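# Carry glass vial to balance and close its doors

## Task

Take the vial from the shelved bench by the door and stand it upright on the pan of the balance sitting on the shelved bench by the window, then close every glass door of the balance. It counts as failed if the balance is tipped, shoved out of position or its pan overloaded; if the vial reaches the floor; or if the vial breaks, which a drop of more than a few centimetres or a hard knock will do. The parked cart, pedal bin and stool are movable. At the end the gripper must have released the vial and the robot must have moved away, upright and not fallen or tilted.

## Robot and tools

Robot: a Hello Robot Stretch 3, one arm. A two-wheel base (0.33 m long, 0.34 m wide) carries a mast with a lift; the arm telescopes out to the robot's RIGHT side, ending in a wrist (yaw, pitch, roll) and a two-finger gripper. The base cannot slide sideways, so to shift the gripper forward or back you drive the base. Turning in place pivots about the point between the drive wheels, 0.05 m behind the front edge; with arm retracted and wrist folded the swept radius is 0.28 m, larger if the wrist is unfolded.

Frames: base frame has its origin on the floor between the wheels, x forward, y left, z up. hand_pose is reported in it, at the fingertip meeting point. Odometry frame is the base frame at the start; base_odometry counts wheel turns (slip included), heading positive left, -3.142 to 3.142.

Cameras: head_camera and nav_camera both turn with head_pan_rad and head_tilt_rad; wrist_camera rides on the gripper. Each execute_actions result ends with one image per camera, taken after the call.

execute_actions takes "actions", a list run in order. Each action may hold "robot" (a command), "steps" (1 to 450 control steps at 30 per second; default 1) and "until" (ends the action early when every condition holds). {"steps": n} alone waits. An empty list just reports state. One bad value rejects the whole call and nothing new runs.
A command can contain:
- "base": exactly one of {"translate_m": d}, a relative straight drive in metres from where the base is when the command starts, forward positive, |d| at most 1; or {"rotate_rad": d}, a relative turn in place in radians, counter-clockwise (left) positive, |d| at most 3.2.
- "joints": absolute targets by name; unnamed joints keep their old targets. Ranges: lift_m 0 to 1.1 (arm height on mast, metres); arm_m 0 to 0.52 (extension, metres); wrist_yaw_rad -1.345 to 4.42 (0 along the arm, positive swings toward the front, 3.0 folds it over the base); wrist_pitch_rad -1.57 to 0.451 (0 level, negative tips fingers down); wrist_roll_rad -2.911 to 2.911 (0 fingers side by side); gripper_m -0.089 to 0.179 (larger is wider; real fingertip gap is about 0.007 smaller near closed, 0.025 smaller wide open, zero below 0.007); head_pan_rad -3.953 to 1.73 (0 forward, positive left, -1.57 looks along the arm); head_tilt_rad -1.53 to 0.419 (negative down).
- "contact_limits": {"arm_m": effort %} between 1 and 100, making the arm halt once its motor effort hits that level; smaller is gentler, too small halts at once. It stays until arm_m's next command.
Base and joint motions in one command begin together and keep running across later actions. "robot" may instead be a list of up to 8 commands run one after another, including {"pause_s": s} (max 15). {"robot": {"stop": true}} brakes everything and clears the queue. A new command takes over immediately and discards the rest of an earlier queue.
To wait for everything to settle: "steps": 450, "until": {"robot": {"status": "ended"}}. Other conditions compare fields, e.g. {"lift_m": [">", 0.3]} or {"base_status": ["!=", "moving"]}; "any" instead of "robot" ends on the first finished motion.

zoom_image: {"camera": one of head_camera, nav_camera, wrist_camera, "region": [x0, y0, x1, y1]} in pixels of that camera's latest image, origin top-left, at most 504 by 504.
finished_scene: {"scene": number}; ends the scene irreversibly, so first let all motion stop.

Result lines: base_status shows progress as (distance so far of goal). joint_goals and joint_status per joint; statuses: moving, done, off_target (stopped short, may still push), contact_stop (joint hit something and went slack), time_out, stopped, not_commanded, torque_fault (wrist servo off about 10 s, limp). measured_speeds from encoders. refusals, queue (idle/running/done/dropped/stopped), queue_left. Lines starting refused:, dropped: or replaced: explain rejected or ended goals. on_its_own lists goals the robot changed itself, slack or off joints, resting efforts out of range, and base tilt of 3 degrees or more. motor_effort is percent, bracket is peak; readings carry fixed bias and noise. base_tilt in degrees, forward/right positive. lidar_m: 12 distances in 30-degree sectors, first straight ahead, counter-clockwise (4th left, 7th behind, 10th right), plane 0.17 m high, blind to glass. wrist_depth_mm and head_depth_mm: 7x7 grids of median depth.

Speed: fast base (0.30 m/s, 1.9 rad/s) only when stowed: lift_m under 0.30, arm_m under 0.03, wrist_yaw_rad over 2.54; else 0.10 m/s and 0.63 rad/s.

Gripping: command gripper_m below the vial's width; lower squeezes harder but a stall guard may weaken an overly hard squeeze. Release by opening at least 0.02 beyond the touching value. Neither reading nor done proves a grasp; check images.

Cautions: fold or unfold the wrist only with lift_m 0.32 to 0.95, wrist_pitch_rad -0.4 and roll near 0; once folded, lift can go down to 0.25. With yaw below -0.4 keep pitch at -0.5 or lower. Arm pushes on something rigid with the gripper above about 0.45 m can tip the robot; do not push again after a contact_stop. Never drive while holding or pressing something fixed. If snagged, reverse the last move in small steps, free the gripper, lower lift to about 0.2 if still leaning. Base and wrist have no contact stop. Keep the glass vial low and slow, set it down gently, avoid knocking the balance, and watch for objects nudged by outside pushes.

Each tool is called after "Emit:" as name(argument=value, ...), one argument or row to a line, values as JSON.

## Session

Emit:
execute_actions(
  actions=[],
)

Emit:
execute_actions(
  actions=[
    {"robot":{"joints":{"head_pan_rad":-1.6,"head_tilt_rad":-0.4}},"steps":45},
  ],
)

Emit:
execute_actions(
  actions=[
    {"robot":{"joints":{"head_pan_rad":-3.2}},"steps":45},
  ],
)

Scene clock: 0.00 s.
robot.base_odometry: x=+0.000 y=+0.000 heading=+0.000 (m, m, rad; robot's odometry frame)
robot.turned_by_wheels: +0.000 (rad since the last result)
robot.turned_by_imu: +0.000 (rad since the last result)
robot.base_tilt: forward=+0.3 right=-2.1 (deg)
robot.lidar_m: 2.05 1.36 1.41 1.91 2.54 1.99 1.40 1.34 1.39 1.92 1.42 1.62
robot.head_depth_mm: 2091 2566 2597 2599 2596 2635 2204 / 2079 2440 2477 2482 2503 2519 2196 / 2049 2301 2321 2314 2330 2358 2188 / 2063 2144 2162 2167 2184 2208 2166 / 1992 2044 2055 2070 2066 2077 2072 / 1907 1929 1940 1954 1969 1968 1962 / 1822 1821 1848 1854 1866 1856 1882
robot.base_status: not_commanded
robot.joint_positions: lift_m=+0.427 arm_m=+0.002 wrist_yaw_rad=+2.979 wrist_pitch_rad=-0.343 wrist_roll_rad=-0.017 gripper_m=+0.037 head_pan_rad=-0.001 head_tilt_rad=-0.022
robot.joint_goals: lift_m=+0.427 arm_m=+0.002 wrist_yaw_rad=+2.979 wrist_pitch_rad=-0.343 wrist_roll_rad=-0.017 gripper_m=+0.037 head_pan_rad=-0.001 head_tilt_rad=-0.022
robot.joint_status: lift_m=not_commanded arm_m=not_commanded wrist_yaw_rad=not_commanded wrist_pitch_rad=not_commanded wrist_roll_rad=not_commanded gripper_m=not_commanded head_pan_rad=not_commanded head_tilt_rad=not_commanded
robot.measured_speeds: translate_m=+0.000 rotate_rad=+0.000 lift_m=+0.000 arm_m=+0.000 wrist_yaw_rad=+0.000 wrist_pitch_rad=+0.000 wrist_roll_rad=+0.000 head_pan_rad=+0.000 head_tilt_rad=+0.000
robot: refusals=0 queue=idle queue_left=0
robot.motor_effort: left_wheel=+0 right_wheel=+0 lift_m=+40 arm_m=-1 wrist_yaw_rad=+0 wrist_pitch_rad=+4 wrist_roll_rad=+0 gripper_m=+0 head_pan_rad=+1 head_tilt_rad=+2 (%)
robot.hand_pose: x=+0.0165 y=+0.0826 z=+0.4571 quat_wxyz=(+0.177, +0.698, +0.066, +0.691) (m; robot's base frame)
robot.wrist_depth_mm: - - - - - - 945 / - - - - - - - / - - - - - - - / - - - - - - - / 828 808 - 843 837 816 839 / 691 674 - 688 673 678 679 / 570 577 577 579 576 585 591
pictures: head_camera (sideways: a quarter turn clockwise sets it upright), nav_camera (sideways: a quarter turn counterclockwise sets it upright), wrist_camera
Images, in order (width x height): head_camera 896x504, nav_camera 672x504, wrist_camera 644x364.

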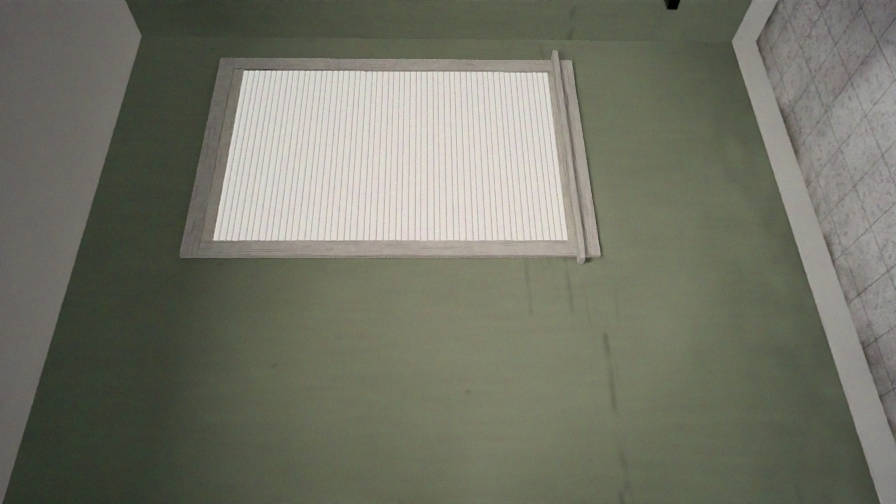

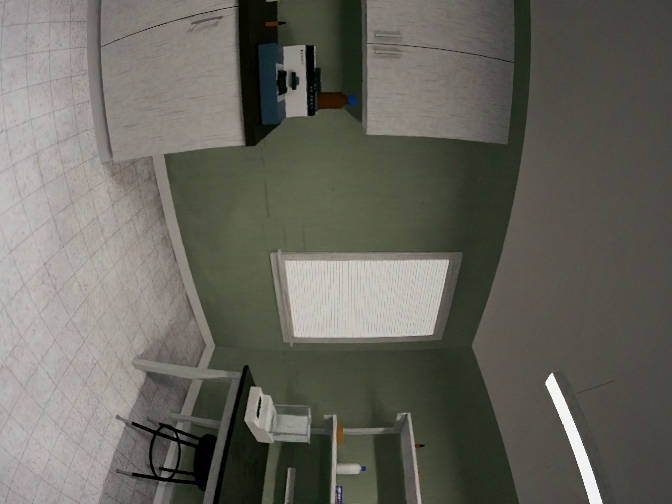

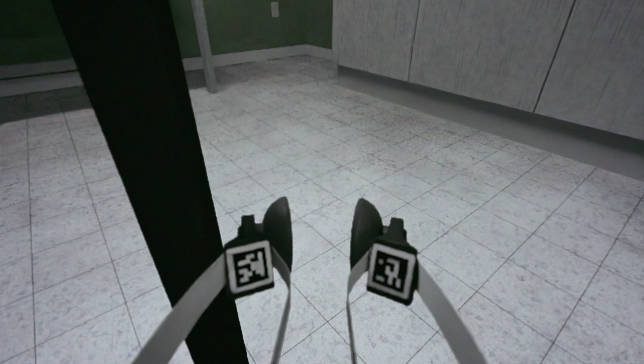

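Scene clock: 1.50 s.
robot.base_odometry: x=+0.000 y=+0.000 heading=+0.000 (m, m, rad; robot's odometry frame)
robot.turned_by_wheels: +0.000 (rad since the last result)
robot.turned_by_imu: +0.000 (rad since the last result)
robot.base_tilt: forward=+0.3 right=-2.0 (deg)
robot.lidar_m: 2.05 1.36 1.41 1.91 2.54 2.00 1.40 1.34 1.39 1.92 1.42 1.62
robot.head_depth_mm: 2025 2115 2196 1972 2004 1750 1427 / 2270 2366 2475 2630 2178 1741 1420 / 2235 2398 2578 2776 2279 1747 1415 / 2115 2257 2428 2600 2273 1745 1419 / 2015 2138 2279 2445 2263 1753 1420 / 1900 2012 2155 2307 2273 1691 1416 / 1796 1915 2038 1458 2086 1754 1420
robot.base_status: not_commanded
robot.joint_positions: lift_m=+0.427 arm_m=+0.002 wrist_yaw_rad=+2.979 wrist_pitch_rad=-0.343 wrist_roll_rad=-0.017 gripper_m=+0.037 head_pan_rad=-1.593 head_tilt_rad=-0.395
robot.joint_goals: lift_m=+0.427 arm_m=+0.002 wrist_yaw_rad=+2.979 wrist_pitch_rad=-0.343 wrist_roll_rad=-0.017 gripper_m=+0.037 head_pan_rad=-1.600 head_tilt_rad=-0.400
robot.joint_status: lift_m=not_commanded arm_m=not_commanded wrist_yaw_rad=not_commanded wrist_pitch_rad=not_commanded wrist_roll_rad=not_commanded gripper_m=not_commanded head_pan_rad=done head_tilt_rad=done
robot.measured_speeds: translate_m=+0.000 rotate_rad=+0.000 lift_m=+0.000 arm_m=+0.000 wrist_yaw_rad=+0.000 wrist_pitch_rad=+0.000 wrist_roll_rad=+0.000 head_pan_rad=+0.000 head_tilt_rad=+0.000
robot: refusals=0 queue=done queue_left=0
robot.motor_effort: left_wheel=-1(0) right_wheel=+0(0) lift_m=+40(40) arm_m=-1(0) wrist_yaw_rad=-1(0) wrist_pitch_rad=+4(4) wrist_roll_rad=+0(0) gripper_m=+0(1) head_pan_rad=-3(39) head_tilt_rad=-2(28) (%)
robot.hand_pose: x=+0.0165 y=+0.0826 z=+0.4571 quat_wxyz=(+0.177, +0.698, +0.066, +0.691) (m; robot's base frame)
robot.wrist_depth_mm: - - - - - - 977 / - - - - - - - / - - - - - - - / - - - - - - - / 822 825 - 824 841 810 848 / 679 666 - 692 674 689 677 / 578 577 580 577 592 585 580
pictures: head_camera (sideways: a quarter turn clockwise sets it upright), nav_camera (sideways: a quarter turn counterclockwise sets it upright), wrist_camera
Images, in order (width x height): head_camera 896x504, nav_camera 672x504, wrist_camera 644x364.

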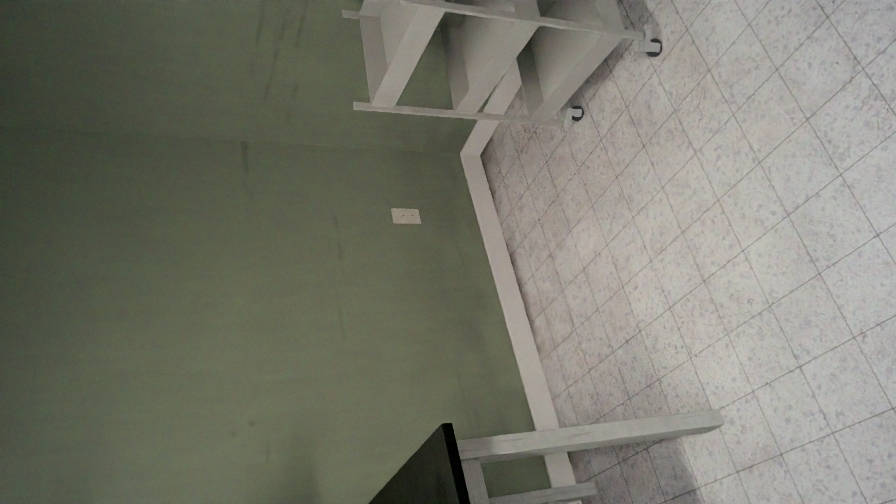

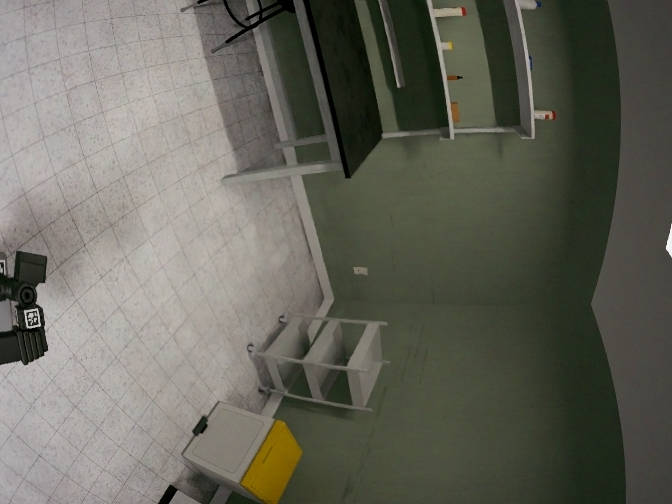

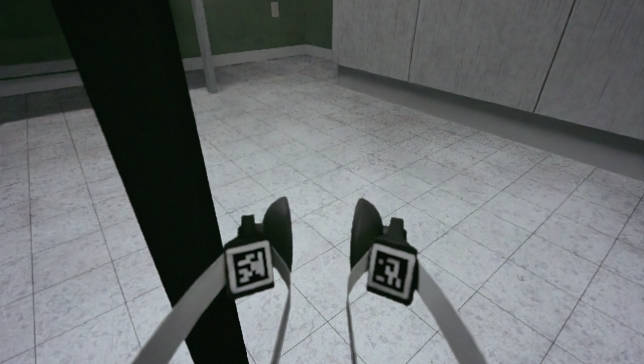

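Scene clock: 3.00 s.
robot.base_odometry: x=+0.000 y=+0.000 heading=+0.000 (m, m, rad; robot's odometry frame)
robot.turned_by_wheels: +0.000 (rad since the last result)
robot.turned_by_imu: +0.000 (rad since the last result)
robot.base_tilt: forward=+0.3 right=-2.1 (deg)
robot.lidar_m: 2.05 1.36 1.41 1.91 2.54 2.00 1.40 1.34 1.38 1.93 1.42 1.62
robot.head_depth_mm: 2198 2393 2629 2847 2255 1746 1415 / 2052 2205 2416 2628 2270 1751 1416 / 1922 2068 2239 2417 2265 1746 1423 / 1799 1913 2066 2232 2094 1737 1417 / 1275 1359 1451 1557 1676 1737 1420 / 1216 1279 1365 1456 1563 1648 1421 / 1146 1206 1284 1371 1463 1586 1423
robot.base_status: not_commanded
robot.joint_positions: lift_m=+0.427 arm_m=+0.002 wrist_yaw_rad=+2.979 wrist_pitch_rad=-0.343 wrist_roll_rad=-0.017 gripper_m=+0.037 head_pan_rad=-3.193 head_tilt_rad=-0.395
robot.joint_goals: lift_m=+0.427 arm_m=+0.002 wrist_yaw_rad=+2.979 wrist_pitch_rad=-0.343 wrist_roll_rad=-0.017 gripper_m=+0.037 head_pan_rad=-3.200 head_tilt_rad=-0.400
robot.joint_status: lift_m=not_commanded arm_m=not_commanded wrist_yaw_rad=not_commanded wrist_pitch_rad=not_commanded wrist_roll_rad=not_commanded gripper_m=not_commanded head_pan_rad=done head_tilt_rad=done
robot.measured_speeds: translate_m=+0.000 rotate_rad=+0.000 lift_m=+0.000 arm_m=+0.000 wrist_yaw_rad=+0.000 wrist_pitch_rad=+0.000 wrist_roll_rad=+0.000 head_pan_rad=+0.000 head_tilt_rad=+0.000
robot: refusals=0 queue=done queue_left=0
robot.motor_effort: left_wheel=+0(0) right_wheel=+0(0) lift_m=+40(40) arm_m=+0(1) wrist_yaw_rad=+0(0) wrist_pitch_rad=+4(4) wrist_roll_rad=+0(0) gripper_m=+1(0) head_pan_rad=-2(40) head_tilt_rad=-3(3) (%)
robot.hand_pose: x=+0.0165 y=+0.0826 z=+0.4571 quat_wxyz=(+0.177, +0.698, +0.066, +0.691) (m; robot's base frame)
robot.wrist_depth_mm: - - - - - - 976 / - - - - - - - / - - - - - - - / - - - - - - - / 831 818 - 814 863 799 839 / 693 671 - 681 674 697 682 / 581 583 579 588 588 582 595
pictures: head_camera (sideways: a quarter turn clockwise sets it upright), nav_camera (sideways: a quarter turn counterclockwise sets it upright), wrist_camera
Images, in order (width x height): head_camera 896x504, nav_camera 672x504, wrist_camera 644x364.

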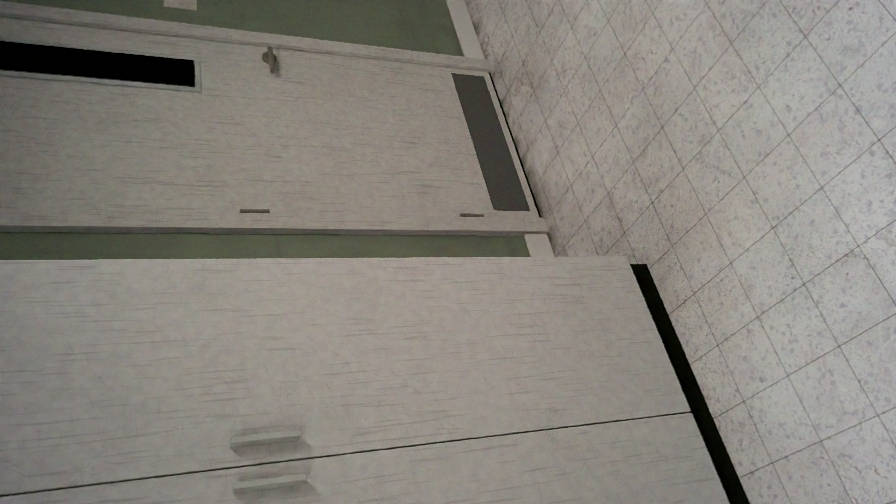

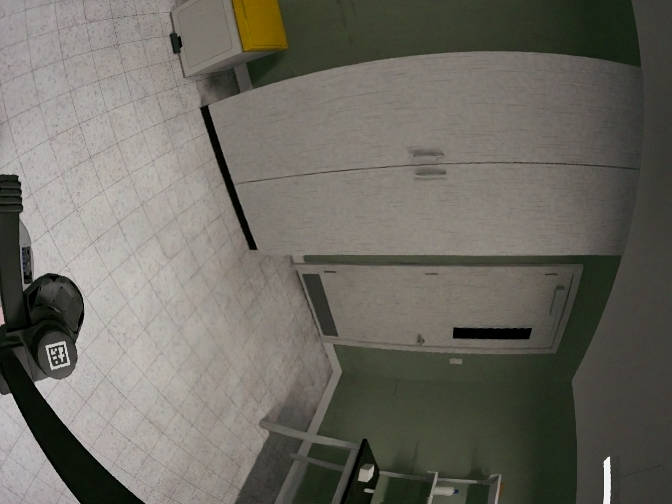

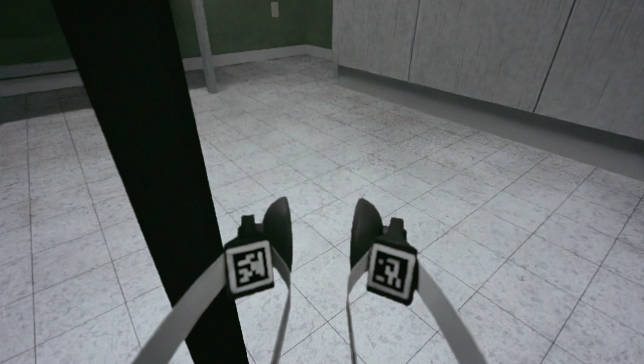

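Emit:
execute_actions(
  actions=[
    {"robot":[{"base":{"rotate_rad":2.26},"joints":{"head_pan_rad":-1.57,"head_tilt_rad":-0.6,"lift_m":0.28,"wrist_pitch_rad":-0.4}},{"base":{"translate_m":1}},{"base":{"translate_m":0.45}},{"base":{"rotate_rad":1.41},"joints":{"lift_m":0.92}},{"joints":{"wrist_yaw_rad":0,"gripper_m":0.11}}],"steps":450,"until":{"robot":{"status":"ended"}}},
    {"steps":450,"until":{"robot":{"status":"ended"}}},
  ],
)

Scene clock: 24.73 s.
robot.base_odometry: x=-0.922 y=+1.119 heading=-2.613 (m, m, rad; robot's odometry frame)
robot.turned_by_wheels: +3.670 (rad since the last result)
robot.turned_by_imu: +3.661 (rad since the last result)
robot.base_tilt: forward=+0.3 right=-2.2 (deg)
robot.lidar_m: 1.59 1.28 1.57 3.13 2.28 1.63 1.56 0.99 1.15 1.09 1.12 0.67
robot.head_depth_mm: 977 1099 1208 931 734 - - / 811 1098 1198 931 757 622 - / 969 1094 1199 933 756 - - / 968 1088 1192 934 758 621 1223 / 825 1088 1189 935 735 621 1250 / 962 1086 1183 933 735 621 1253 / 781 1098 1183 934 736 622 1246
robot.base_status: done (rotate_rad +1.4099 of +1.4100)
robot.joint_positions: lift_m=+0.920 arm_m=+0.002 wrist_yaw_rad=+0.003 wrist_pitch_rad=-0.412 wrist_roll_rad=-0.017 gripper_m=+0.110 head_pan_rad=-1.577 head_tilt_rad=-0.593
robot.joint_goals: lift_m=+0.920 arm_m=+0.002 wrist_yaw_rad=+0.000 wrist_pitch_rad=-0.400 wrist_roll_rad=-0.017 gripper_m=+0.110 head_pan_rad=-1.570 head_tilt_rad=-0.600
robot.joint_status: lift_m=done arm_m=not_commanded wrist_yaw_rad=done wrist_pitch_rad=done wrist_roll_rad=not_commanded gripper_m=done head_pan_rad=done head_tilt_rad=done
robot.measured_speeds: translate_m=+0.000 rotate_rad=+0.000 lift_m=+0.000 arm_m=+0.000 wrist_yaw_rad=+0.000 wrist_pitch_rad=+0.000 wrist_roll_rad=+0.000 head_pan_rad=+0.000 head_tilt_rad=+0.000
robot: refusals=0 queue=done queue_left=0
robot.motor_effort: left_wheel=-2(9) right_wheel=+2(12) lift_m=+52(54) arm_m=+0(1) wrist_yaw_rad=-2(1) wrist_pitch_rad=+4(5) wrist_roll_rad=+0(0) gripper_m=+0(80) head_pan_rad=+3(41) head_tilt_rad=-3(24) (%)
robot.hand_pose: x=-0.0209 y=-0.3726 z=+0.9336 quat_wxyz=(+0.698, +0.147, -0.686, -0.143) (m; robot's base frame)
robot.wrist_depth_mm: 841 823 832 870 831 860 875 / 916 888 872 882 901 884 879 / 611 587 618 622 638 620 627 / 480 477 478 483 481 491 474 / 388 386 387 392 390 401 398 / 328 326 331 327 327 336 333 / 290 293 300 303 302 302 -
pictures: head_camera (sideways: a quarter turn clockwise sets it upright), nav_camera (sideways: a quarter turn counterclockwise sets it upright), wrist_camera
Images, in order (width x height): head_camera 896x504, nav_camera 672x504, wrist_camera 644x364.

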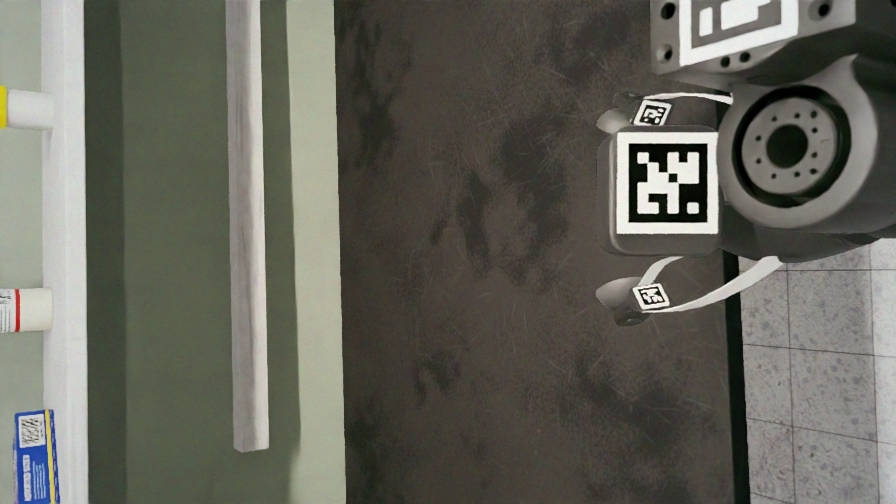

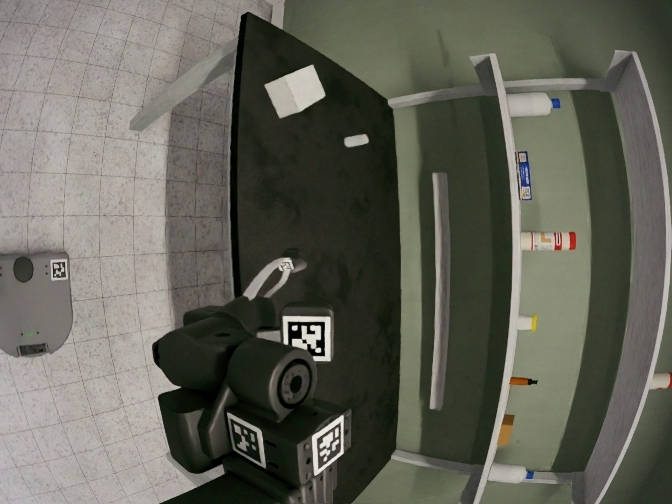

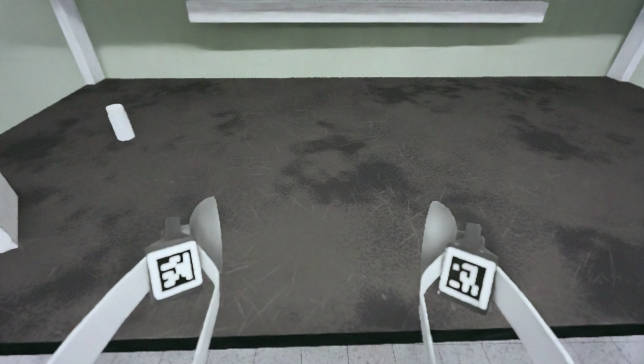

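Emit:
execute_actions(
  actions=[
    {"robot":[{"base":{"translate_m":0.325},"joints":{"arm_m":0.37,"wrist_yaw_rad":0.2}},{"joints":{"lift_m":0.81}}],"steps":450,"until":{"robot":{"status":"ended"}}},
  ],
)

Scene clock: 31.53 s.
robot.base_odometry: x=-1.203 y=+0.955 heading=-2.613 (m, m, rad; robot's odometry frame)
robot.turned_by_wheels: +0.000 (rad since the last result)
robot.turned_by_imu: -0.003 (rad since the last result)
robot.base_tilt: forward=+0.4 right=-2.1 (deg)
robot.lidar_m: 1.26 1.00 1.13 2.83 3.57 1.97 1.88 1.28 1.13 1.07 0.46 1.32
robot.head_depth_mm: 821 1093 1197 931 - - 1206 / 964 1092 1192 - 722 620 1245 / 791 1089 1193 - 712 621 1245 / 910 1096 1183 905 723 621 1247 / 957 1092 1177 935 655 607 1248 / 797 1087 1157 933 691 606 1241 / 878 1059 1208 1292 734 605 722
robot.base_status: done (translate_m +0.3250 of +0.3250)
robot.joint_positions: lift_m=+0.810 arm_m=+0.370 wrist_yaw_rad=+0.199 wrist_pitch_rad=-0.412 wrist_roll_rad=-0.017 gripper_m=+0.110 head_pan_rad=-1.577 head_tilt_rad=-0.593
robot.joint_goals: lift_m=+0.810 arm_m=+0.370 wrist_yaw_rad=+0.200 wrist_pitch_rad=-0.400 wrist_roll_rad=-0.017 gripper_m=+0.110 head_pan_rad=-1.570 head_tilt_rad=-0.600
robot.joint_status: lift_m=done arm_m=done wrist_yaw_rad=done wrist_pitch_rad=done wrist_roll_rad=not_commanded gripper_m=done head_pan_rad=done head_tilt_rad=done
robot.measured_speeds: translate_m=+0.000 rotate_rad=+0.000 lift_m=+0.000 arm_m=+0.000 wrist_yaw_rad=+0.000 wrist_pitch_rad=+0.000 wrist_roll_rad=+0.000 head_pan_rad=+0.000 head_tilt_rad=+0.000
robot: refusals=0 queue=done queue_left=0
robot.motor_effort: left_wheel=-2(2) right_wheel=+2(6) lift_m=+27(54) arm_m=+3(3) wrist_yaw_rad=+1(3) wrist_pitch_rad=+4(4) wrist_roll_rad=+0(0) gripper_m=+1(0) head_pan_rad=+3(3) head_tilt_rad=-3(4) (%)
robot.hand_pose: x=+0.0229 y=-0.7353 z=+0.8244 quat_wxyz=(+0.709, +0.213, -0.668, -0.074) (m; robot's base frame)
robot.wrist_depth_mm: 607 578 543 523 503 479 459 / 678 650 525 558 529 518 492 / 785 405 382 381 385 376 385 / 828 293 292 272 295 297 302 / 238 238 239 230 240 245 242 / 201 201 202 201 202 207 203 / 180 174 174 175 175 175 175
pictures: head_camera (sideways: a quarter turn clockwise sets it upright), nav_camera (sideways: a quarter turn counterclockwise sets it upright), wrist_camera
Images, in order (width x height): head_camera 896x504, nav_camera 672x504, wrist_camera 644x364.

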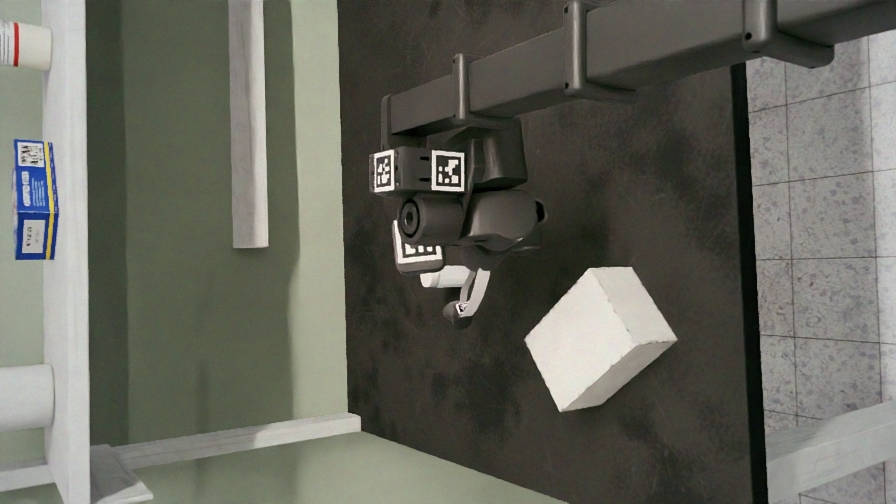

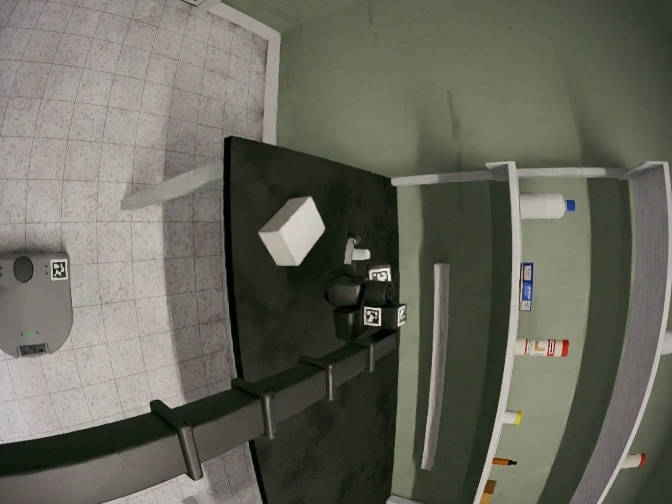

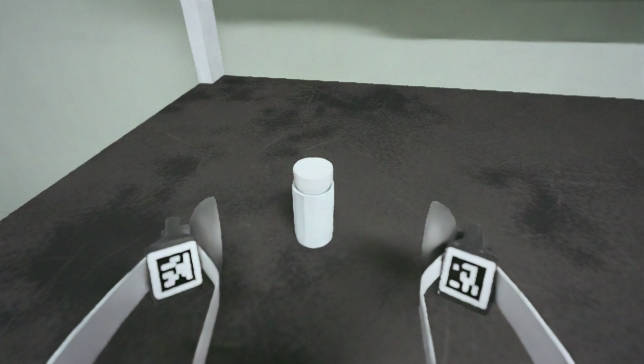

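Emit:
execute_actions(
  actions=[
    {"robot":[{"base":{"translate_m":0.018},"joints":{"arm_m":0.421,"lift_m":0.774}},{"joints":{"gripper_m":0.05}},{"joints":{"gripper_m":-0.005}},{"joints":{"lift_m":0.79}}],"steps":450,"until":{"robot":{"status":"ended"}}},
  ],
)

Scene clock: 37.20 s.
robot.base_odometry: x=-1.218 y=+0.946 heading=-2.613 (m, m, rad; robot's odometry frame)
robot.turned_by_wheels: +0.000 (rad since the last result)
robot.turned_by_imu: -0.001 (rad since the last result)
robot.base_tilt: forward=+0.3 right=-2.0 (deg)
robot.lidar_m: 1.25 0.99 1.10 2.89 3.59 1.98 1.90 1.30 1.13 1.07 0.45 1.31
robot.head_depth_mm: 823 1092 1193 932 768 - - / 965 1089 1198 - 735 621 1241 / 777 1082 1190 - 734 622 1247 / 955 1092 1180 - 712 620 1243 / 954 1093 1177 933 655 605 1247 / 795 1076 1160 930 714 607 1198 / 884 1071 1207 1313 735 607 1174
robot.base_status: done (translate_m +0.0180 of +0.0180)
robot.joint_positions: lift_m=+0.790 arm_m=+0.421 wrist_yaw_rad=+0.199 wrist_pitch_rad=-0.412 wrist_roll_rad=-0.017 gripper_m=-0.004 head_pan_rad=-1.577 head_tilt_rad=-0.593
robot.joint_goals: lift_m=+0.790 arm_m=+0.421 wrist_yaw_rad=+0.200 wrist_pitch_rad=-0.400 wrist_roll_rad=-0.017 gripper_m=-0.005 head_pan_rad=-1.570 head_tilt_rad=-0.600
robot.joint_status: lift_m=done arm_m=done wrist_yaw_rad=done wrist_pitch_rad=done wrist_roll_rad=not_commanded gripper_m=done head_pan_rad=done head_tilt_rad=done
robot.measured_speeds: translate_m=+0.000 rotate_rad=+0.000 lift_m=+0.000 arm_m=+0.000 wrist_yaw_rad=+0.000 wrist_pitch_rad=+0.000 wrist_roll_rad=+0.000 head_pan_rad=+0.000 head_tilt_rad=+0.000
robot: refusals=0 queue=done queue_left=0
robot.motor_effort: left_wheel=-2(3) right_wheel=+2(6) lift_m=+52(53) arm_m=+4(4) wrist_yaw_rad=+1(1) wrist_pitch_rad=+4(4) wrist_roll_rad=+0(0) gripper_m=-12(85) head_pan_rad=+4(4) head_tilt_rad=-4(4) (%)
robot.hand_pose: x=+0.0229 y=-0.7863 z=+0.8035 quat_wxyz=(+0.709, +0.214, -0.668, -0.074) (m; robot's base frame)
robot.wrist_depth_mm: 555 535 489 485 461 434 417 / 628 581 462 474 483 455 447 / 713 333 332 341 338 341 336 / 258 258 259 143 259 261 262 / 210 209 214 145 210 211 213 / 177 177 173 170 178 178 177 / 153 153 153 154 154 154 154
pictures: head_camera (sideways: a quarter turn clockwise sets it upright), nav_camera (sideways: a quarter turn counterclockwise sets it upright), wrist_camera
Images, in order (width x height): head_camera 896x504, nav_camera 672x504, wrist_camera 644x364.

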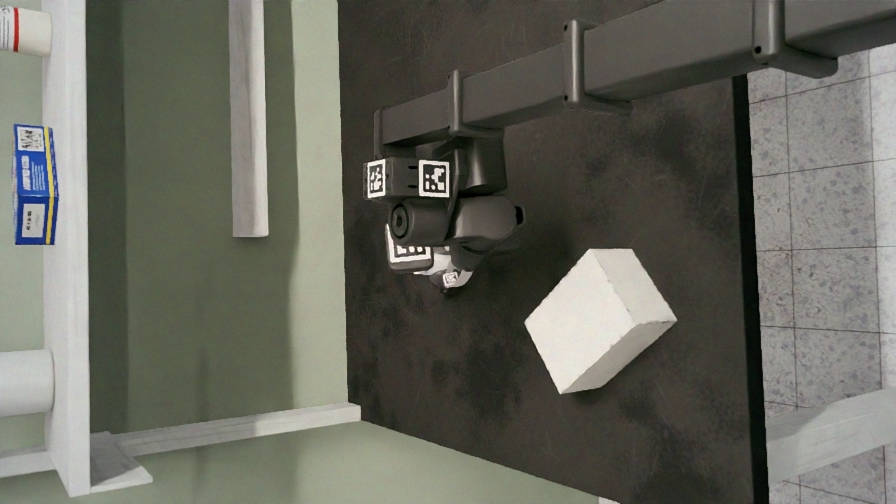

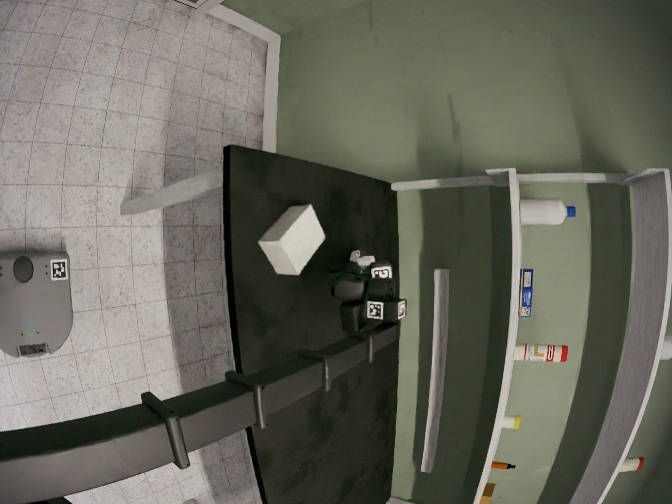

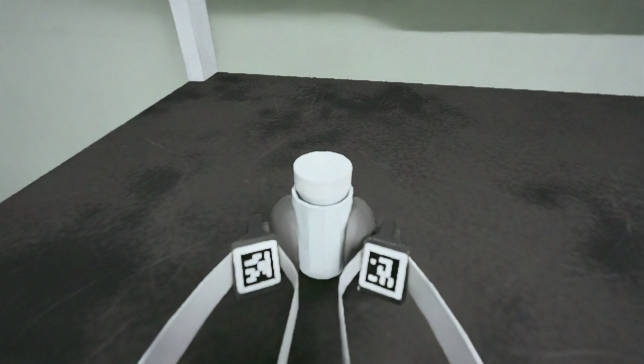

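Emit:
execute_actions(
  actions=[
    {"robot":[{"joints":{"lift_m":0.93}},{"base":{"rotate_rad":1.89},"joints":{"arm_m":0.03,"wrist_yaw_rad":1.57,"head_pan_rad":-0.9,"head_tilt_rad":-0.5}},{"base":{"translate_m":1}},{"base":{"translate_m":1},"joints":{"lift_m":1.05}},{"base":{"translate_m":0.63}},{"base":{"rotate_rad":1.29}}],"steps":450,"until":{"robot":{"status":"ended"}}},
    {"steps":450,"until":{"robot":{"status":"ended"}}},
    {"steps":450,"until":{"robot":{"status":"ended"}}},
  ],
)

Scene clock: 76.63 s.
robot.base_odometry: x=+0.753 y=-0.795 heading=+0.567 (m, m, rad; robot's odometry frame)
robot.turned_by_wheels: +3.180 (rad since the last result)
robot.turned_by_imu: +3.172 (rad since the last result)
robot.base_tilt: forward=+0.3 right=-2.1 (deg)
robot.lidar_m: 1.79 1.44 1.65 3.00 2.18 1.60 1.49 0.60 0.98 0.94 0.60 0.64
robot.head_depth_mm: 902 972 1032 1096 - - - / 959 1048 1109 1077 - - - / 882 1126 1215 1077 811 652 520 / 1104 1205 1323 1078 813 626 531 / 1116 1240 1379 1031 828 452 558 / 1275 1404 953 927 812 - 1250 / 1417 1559 1749 881 807 671 1313
robot.base_status: done (rotate_rad +1.2899 of +1.2900)
robot.joint_positions: lift_m=+1.050 arm_m=+0.030 wrist_yaw_rad=+1.569 wrist_pitch_rad=-0.413 wrist_roll_rad=-0.017 gripper_m=-0.004 head_pan_rad=-0.907 head_tilt_rad=-0.507
robot.joint_goals: lift_m=+1.050 arm_m=+0.030 wrist_yaw_rad=+1.570 wrist_pitch_rad=-0.400 wrist_roll_rad=-0.017 gripper_m=-0.005 head_pan_rad=-0.900 head_tilt_rad=-0.500
robot.joint_status: lift_m=done arm_m=done wrist_yaw_rad=done wrist_pitch_rad=done wrist_roll_rad=not_commanded gripper_m=done head_pan_rad=done head_tilt_rad=done
robot.measured_speeds: translate_m=+0.000 rotate_rad=+0.000 lift_m=+0.000 arm_m=+0.000 wrist_yaw_rad=+0.000 wrist_pitch_rad=+0.000 wrist_roll_rad=+0.000 head_pan_rad=+0.000 head_tilt_rad=+0.000
robot: refusals=0 queue=done queue_left=0
robot.motor_effort: left_wheel=-2(7) right_wheel=+2(9) lift_m=+52(53) arm_m=-4(6) wrist_yaw_rad=+1(4) wrist_pitch_rad=+4(4) wrist_roll_rad=+0(0) gripper_m=-12(12) head_pan_rad=+3(36) head_tilt_rad=+4(15) (%)
robot.hand_pose: x=+0.2036 y=-0.1759 z=+1.0633 quat_wxyz=(+0.596, +0.588, -0.382, +0.391) (m; robot's base frame)
robot.wrist_depth_mm: - - - - - 738 946 / - - - - - 723 877 / - - - - 756 691 852 / - - - 143 682 697 703 / - - - 146 575 564 570 / - - - - 483 477 479 / - - - - 414 418 417
pictures: head_camera (sideways: a quarter turn clockwise sets it upright), nav_camera (sideways: a quarter turn counterclockwise sets it upright), wrist_camera
Images, in order (width x height): head_camera 896x504, nav_camera 672x504, wrist_camera 644x364.

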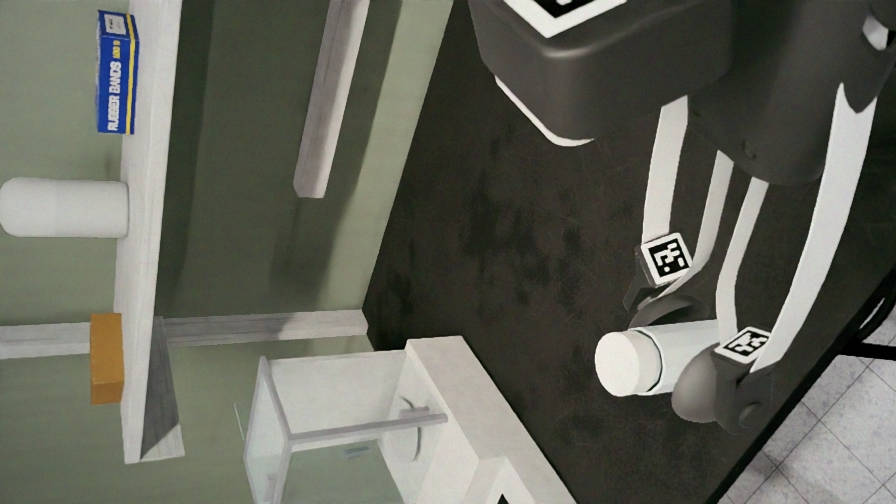

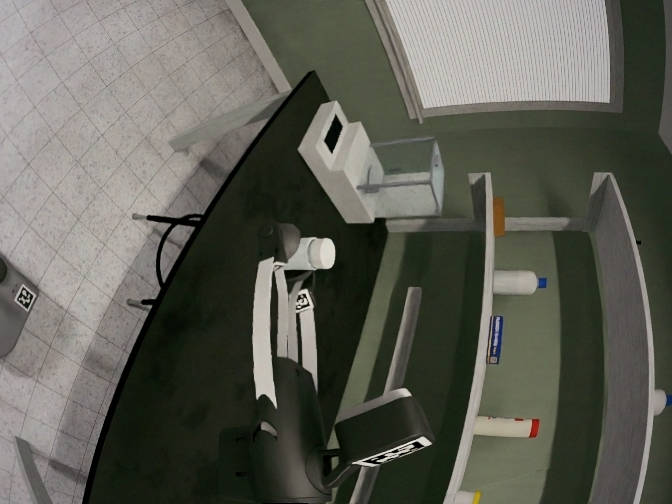

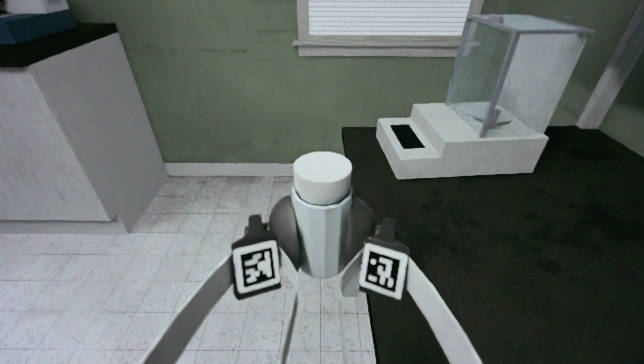

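Emit:
execute_actions(
  actions=[
    {"robot":[{"base":{"translate_m":1}},{"base":{"translate_m":0.38},"joints":{"lift_m":0.93,"arm_m":0,"head_pan_rad":-1.57,"head_tilt_rad":-0.6}},{"base":{"rotate_rad":-1.571},"joints":{"wrist_yaw_rad":0}},{"base":{"translate_m":0.57}}],"steps":450,"until":{"robot":{"status":"ended"}}},
    {"steps":450,"until":{"robot":{"status":"ended"}}},
  ],
)

Scene clock: 103.90 s.
robot.base_odometry: x=+2.223 y=-0.535 heading=-1.004 (m, m, rad; robot's odometry frame)
robot.turned_by_wheels: -1.571 (rad since the last result)
robot.turned_by_imu: -1.587 (rad since the last result)
robot.base_tilt: forward=+0.4 right=-2.1 (deg)
robot.lidar_m: 0.48 0.50 0.43 0.41 0.43 0.58 1.41 4.37 0.53 0.69 0.56 0.50
robot.head_depth_mm: 2846 3078 2952 932 654 - - / 2812 2961 1279 767 640 637 - / 2817 2989 1103 734 613 - - / 2829 3035 1280 764 620 639 1199 / 2831 2993 1215 866 694 655 1245 / 926 1818 1280 934 735 637 1251 / 726 386 1157 935 737 639 1172
robot.base_status: done (translate_m +0.5700 of +0.5700)
robot.joint_positions: lift_m=+0.930 arm_m=+0.003 wrist_yaw_rad=+0.002 wrist_pitch_rad=-0.414 wrist_roll_rad=-0.017 gripper_m=-0.004 head_pan_rad=-1.563 head_tilt_rad=-0.593
robot.joint_goals: lift_m=+0.930 arm_m=+0.000 wrist_yaw_rad=+0.000 wrist_pitch_rad=-0.400 wrist_roll_rad=-0.017 gripper_m=-0.005 head_pan_rad=-1.570 head_tilt_rad=-0.600
robot.joint_status: lift_m=done arm_m=done wrist_yaw_rad=done wrist_pitch_rad=done wrist_roll_rad=not_commanded gripper_m=done head_pan_rad=done head_tilt_rad=done
robot.measured_speeds: translate_m=+0.000 rotate_rad=+0.000 lift_m=+0.000 arm_m=+0.000 wrist_yaw_rad=+0.000 wrist_pitch_rad=+0.000 wrist_roll_rad=+0.000 head_pan_rad=+0.000 head_tilt_rad=+0.000
robot: refusals=0 queue=done queue_left=0
robot.motor_effort: left_wheel=+1(6) right_wheel=-2(7) lift_m=+27(52) arm_m=-3(4) wrist_yaw_rad=-1(2) wrist_pitch_rad=+4(4) wrist_roll_rad=+0(0) gripper_m=-11(11) head_pan_rad=-2(35) head_tilt_rad=-4(15) (%)
robot.hand_pose: x=-0.0211 y=-0.3728 z=+0.9441 quat_wxyz=(+0.698, +0.147, -0.686, -0.144) (m; robot's base frame)
robot.wrist_depth_mm: 531 770 310 - - - - / 530 781 376 916 - - - / 558 652 409 403 467 - - / 504 487 351 142 338 496 - / 405 409 386 146 336 356 - / 341 340 334 326 341 347 357 / 377 680 - - - 392 -
pictures: head_camera (sideways: a quarter turn clockwise sets it upright), nav_camera (sideways: a quarter turn counterclockwise sets it upright), wrist_camera
Images, in order (width x height): head_camera 896x504, nav_camera 672x504, wrist_camera 644x364.

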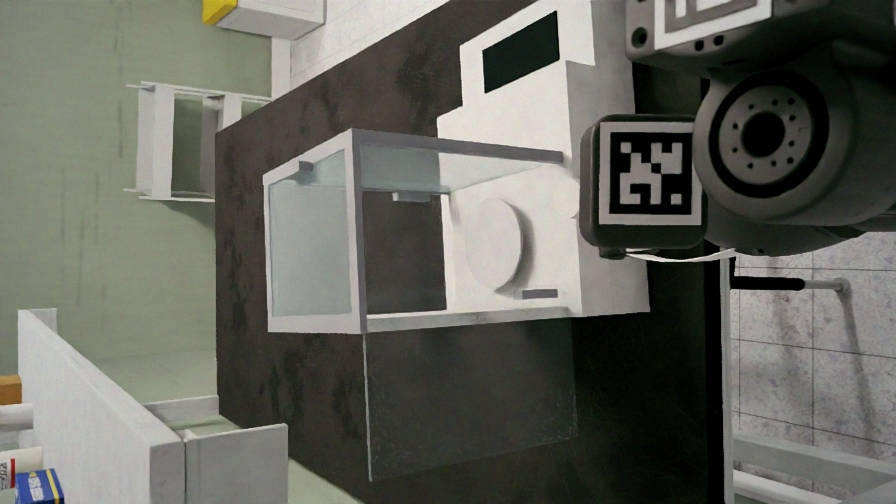

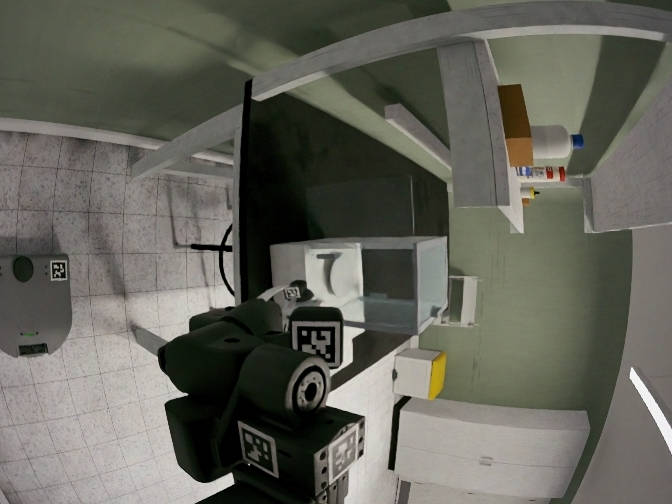

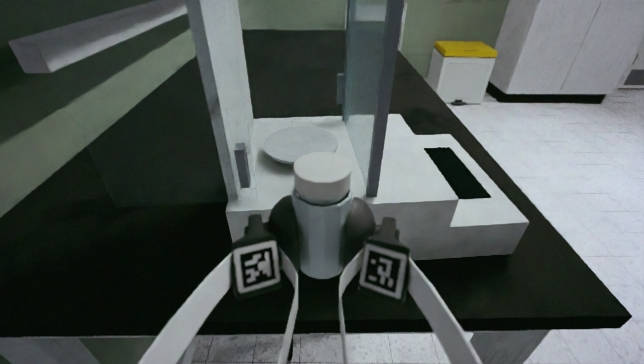

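Emit:
execute_actions(
  actions=[
    {"robot":[{"base":{"rotate_rad":0.08}},{"base":{"translate_m":-0.027},"joints":{"lift_m":0.915,"arm_m":0.1}}],"steps":450,"until":{"robot":{"status":"ended"}}},
  ],
)

Scene clock: 107.93 s.
robot.base_odometry: x=+2.207 y=-0.513 heading=-0.924 (m, m, rad; robot's odometry frame)
robot.turned_by_wheels: +0.080 (rad since the last result)
robot.turned_by_imu: +0.079 (rad since the last result)
robot.base_tilt: forward=+0.3 right=-2.1 (deg)
robot.lidar_m: 0.51 0.54 0.43 0.42 0.44 0.64 1.38 4.21 0.51 0.69 0.57 0.52
robot.head_depth_mm: 2761 2962 1529 972 - - 1169 / 2798 2861 1274 951 - - 1223 / 2804 3011 1215 766 - - 1224 / 2820 3069 1281 763 619 655 1219 / 1264 2277 1214 864 713 656 1242 / 730 1425 1278 936 735 656 1248 / 610 395 1160 938 737 655 1077
robot.base_status: done (translate_m -0.0270 of -0.0270)
robot.joint_positions: lift_m=+0.915 arm_m=+0.100 wrist_yaw_rad=+0.001 wrist_pitch_rad=-0.414 wrist_roll_rad=-0.017 gripper_m=-0.004 head_pan_rad=-1.563 head_tilt_rad=-0.593
robot.joint_goals: lift_m=+0.915 arm_m=+0.100 wrist_yaw_rad=+0.000 wrist_pitch_rad=-0.400 wrist_roll_rad=-0.017 gripper_m=-0.005 head_pan_rad=-1.570 head_tilt_rad=-0.600
robot.joint_status: lift_m=done arm_m=done wrist_yaw_rad=done wrist_pitch_rad=done wrist_roll_rad=not_commanded gripper_m=done head_pan_rad=done head_tilt_rad=done
robot.measured_speeds: translate_m=+0.000 rotate_rad=+0.000 lift_m=+0.000 arm_m=+0.000 wrist_yaw_rad=+0.000 wrist_pitch_rad=+0.000 wrist_roll_rad=+0.000 head_pan_rad=+0.000 head_tilt_rad=+0.000
robot: refusals=0 queue=done queue_left=0
robot.motor_effort: left_wheel=-2(6) right_wheel=+2(6) lift_m=+27(27) arm_m=+3(4) wrist_yaw_rad=-2(2) wrist_pitch_rad=+4(4) wrist_roll_rad=+0(0) gripper_m=-11(11) head_pan_rad=-3(3) head_tilt_rad=-4(4) (%)
robot.hand_pose: x=-0.0212 y=-0.4695 z=+0.9290 quat_wxyz=(+0.698, +0.147, -0.686, -0.144) (m; robot's base frame)
robot.wrist_depth_mm: 473 152 244 - - - - / 520 627 244 871 782 - - / 529 564 245 620 358 - - / 481 468 243 142 297 390 - / 384 386 218 146 240 280 - / 322 323 225 219 226 227 266 / 277 278 262 255 253 255 268
pictures: head_camera (sideways: a quarter turn clockwise sets it upright), nav_camera (sideways: a quarter turn counterclockwise sets it upright), wrist_camera
Images, in order (width x height): head_camera 896x504, nav_camera 672x504, wrist_camera 644x364.

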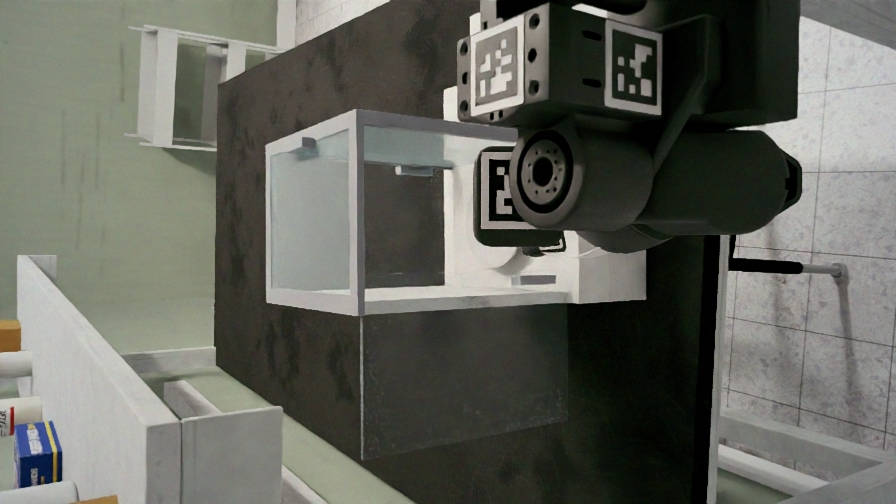

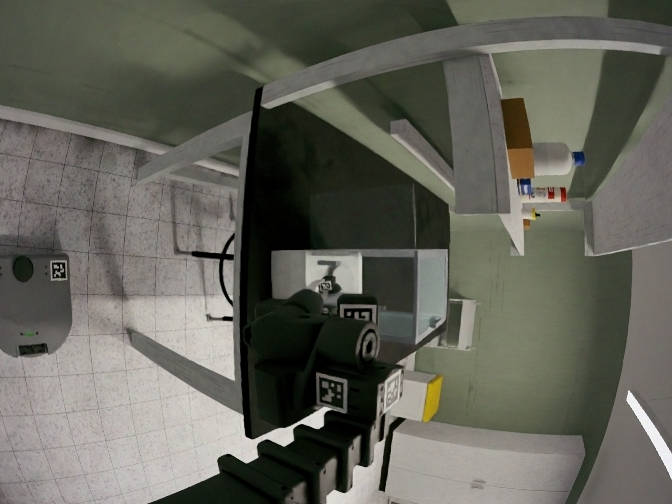

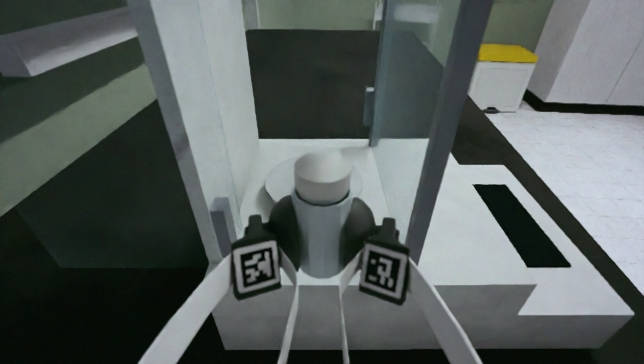

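Emit:
execute_actions(
  actions=[
    {"robot":[{"joints":{"arm_m":0.212},"contact_limits":{"arm_m":8}},{"joints":{"lift_m":0.895}}],"steps":450,"until":{"robot":{"status":"ended"}}},
  ],
)

Scene clock: 111.30 s.
robot.base_odometry: x=+2.207 y=-0.513 heading=-0.924 (m, m, rad; robot's odometry frame)
robot.turned_by_wheels: +0.000 (rad since the last result)
robot.turned_by_imu: -0.001 (rad since the last result)
robot.base_tilt: forward=+0.3 right=-2.1 (deg)
robot.lidar_m: 0.51 0.54 0.43 0.42 0.44 0.64 1.38 4.20 0.51 0.69 0.57 0.51
robot.head_depth_mm: 2762 2971 1518 - - 637 1215 / 2814 2848 1284 - 632 639 1249 / 2812 3006 1248 - - 638 1244 / 2852 3012 1281 970 622 655 1222 / 1261 2277 1217 869 713 656 1248 / 727 1417 1284 937 737 656 1248 / 610 395 1158 935 735 656 1073
robot.base_status: done (translate_m -0.0270 of -0.0270)
robot.joint_positions: lift_m=+0.895 arm_m=+0.212 wrist_yaw_rad=+0.001 wrist_pitch_rad=-0.414 wrist_roll_rad=-0.017 gripper_m=-0.004 head_pan_rad=-1.563 head_tilt_rad=-0.593
robot.joint_goals: lift_m=+0.895 arm_m=+0.212 wrist_yaw_rad=+0.000 wrist_pitch_rad=-0.400 wrist_roll_rad=-0.017 gripper_m=-0.005 head_pan_rad=-1.570 head_tilt_rad=-0.600
robot.joint_status: lift_m=done arm_m=done wrist_yaw_rad=done wrist_pitch_rad=done wrist_roll_rad=not_commanded gripper_m=done head_pan_rad=done head_tilt_rad=done
robot.measured_speeds: translate_m=+0.000 rotate_rad=+0.000 lift_m=+0.000 arm_m=+0.000 wrist_yaw_rad=+0.000 wrist_pitch_rad=+0.000 wrist_roll_rad=+0.000 head_pan_rad=+0.000 head_tilt_rad=+0.000
robot: refusals=0 queue=done queue_left=0
robot.motor_effort: left_wheel=-2(2) right_wheel=+2(2) lift_m=+27(28) arm_m=+3(3) wrist_yaw_rad=-2(1) wrist_pitch_rad=+4(4) wrist_roll_rad=+0(0) gripper_m=-11(11) head_pan_rad=-2(3) head_tilt_rad=-4(4) (%)
robot.contact_limits: arm_m 8 (drawing in: default 18, maximum 29; extending or still: default 24, maximum 40)
robot.hand_pose: x=-0.0212 y=-0.5815 z=+0.9090 quat_wxyz=(+0.698, +0.147, -0.686, -0.144) (m; robot's base frame)
robot.wrist_depth_mm: 94 124 - - - - - / 94 124 744 819 747 - - / 94 124 503 564 534 601 - / 94 124 249 143 260 441 - / 94 123 212 146 223 231 351 / 94 124 175 165 187 188 189 / 94 116 158 158 161 162 63
pictures: head_camera (sideways: a quarter turn clockwise sets it upright), nav_camera (sideways: a quarter turn counterclockwise sets it upright), wrist_camera
Images, in order (width x height): head_camera 896x504, nav_camera 672x504, wrist_camera 644x364.

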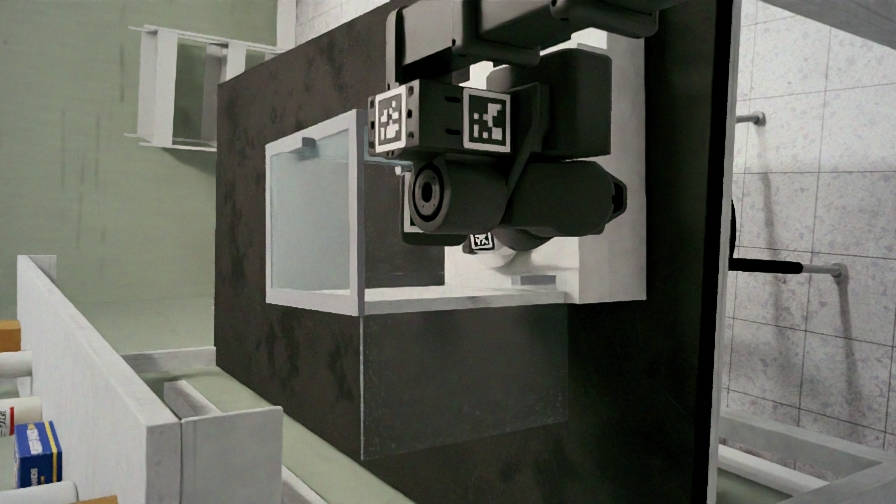

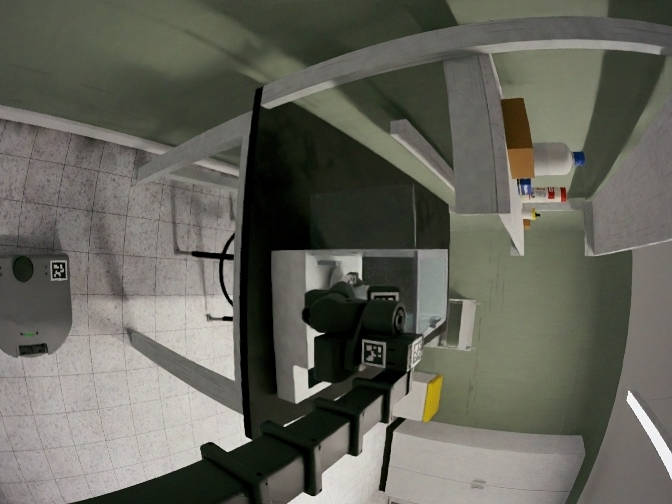

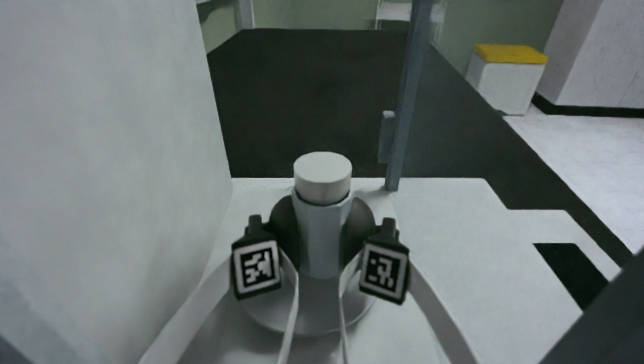

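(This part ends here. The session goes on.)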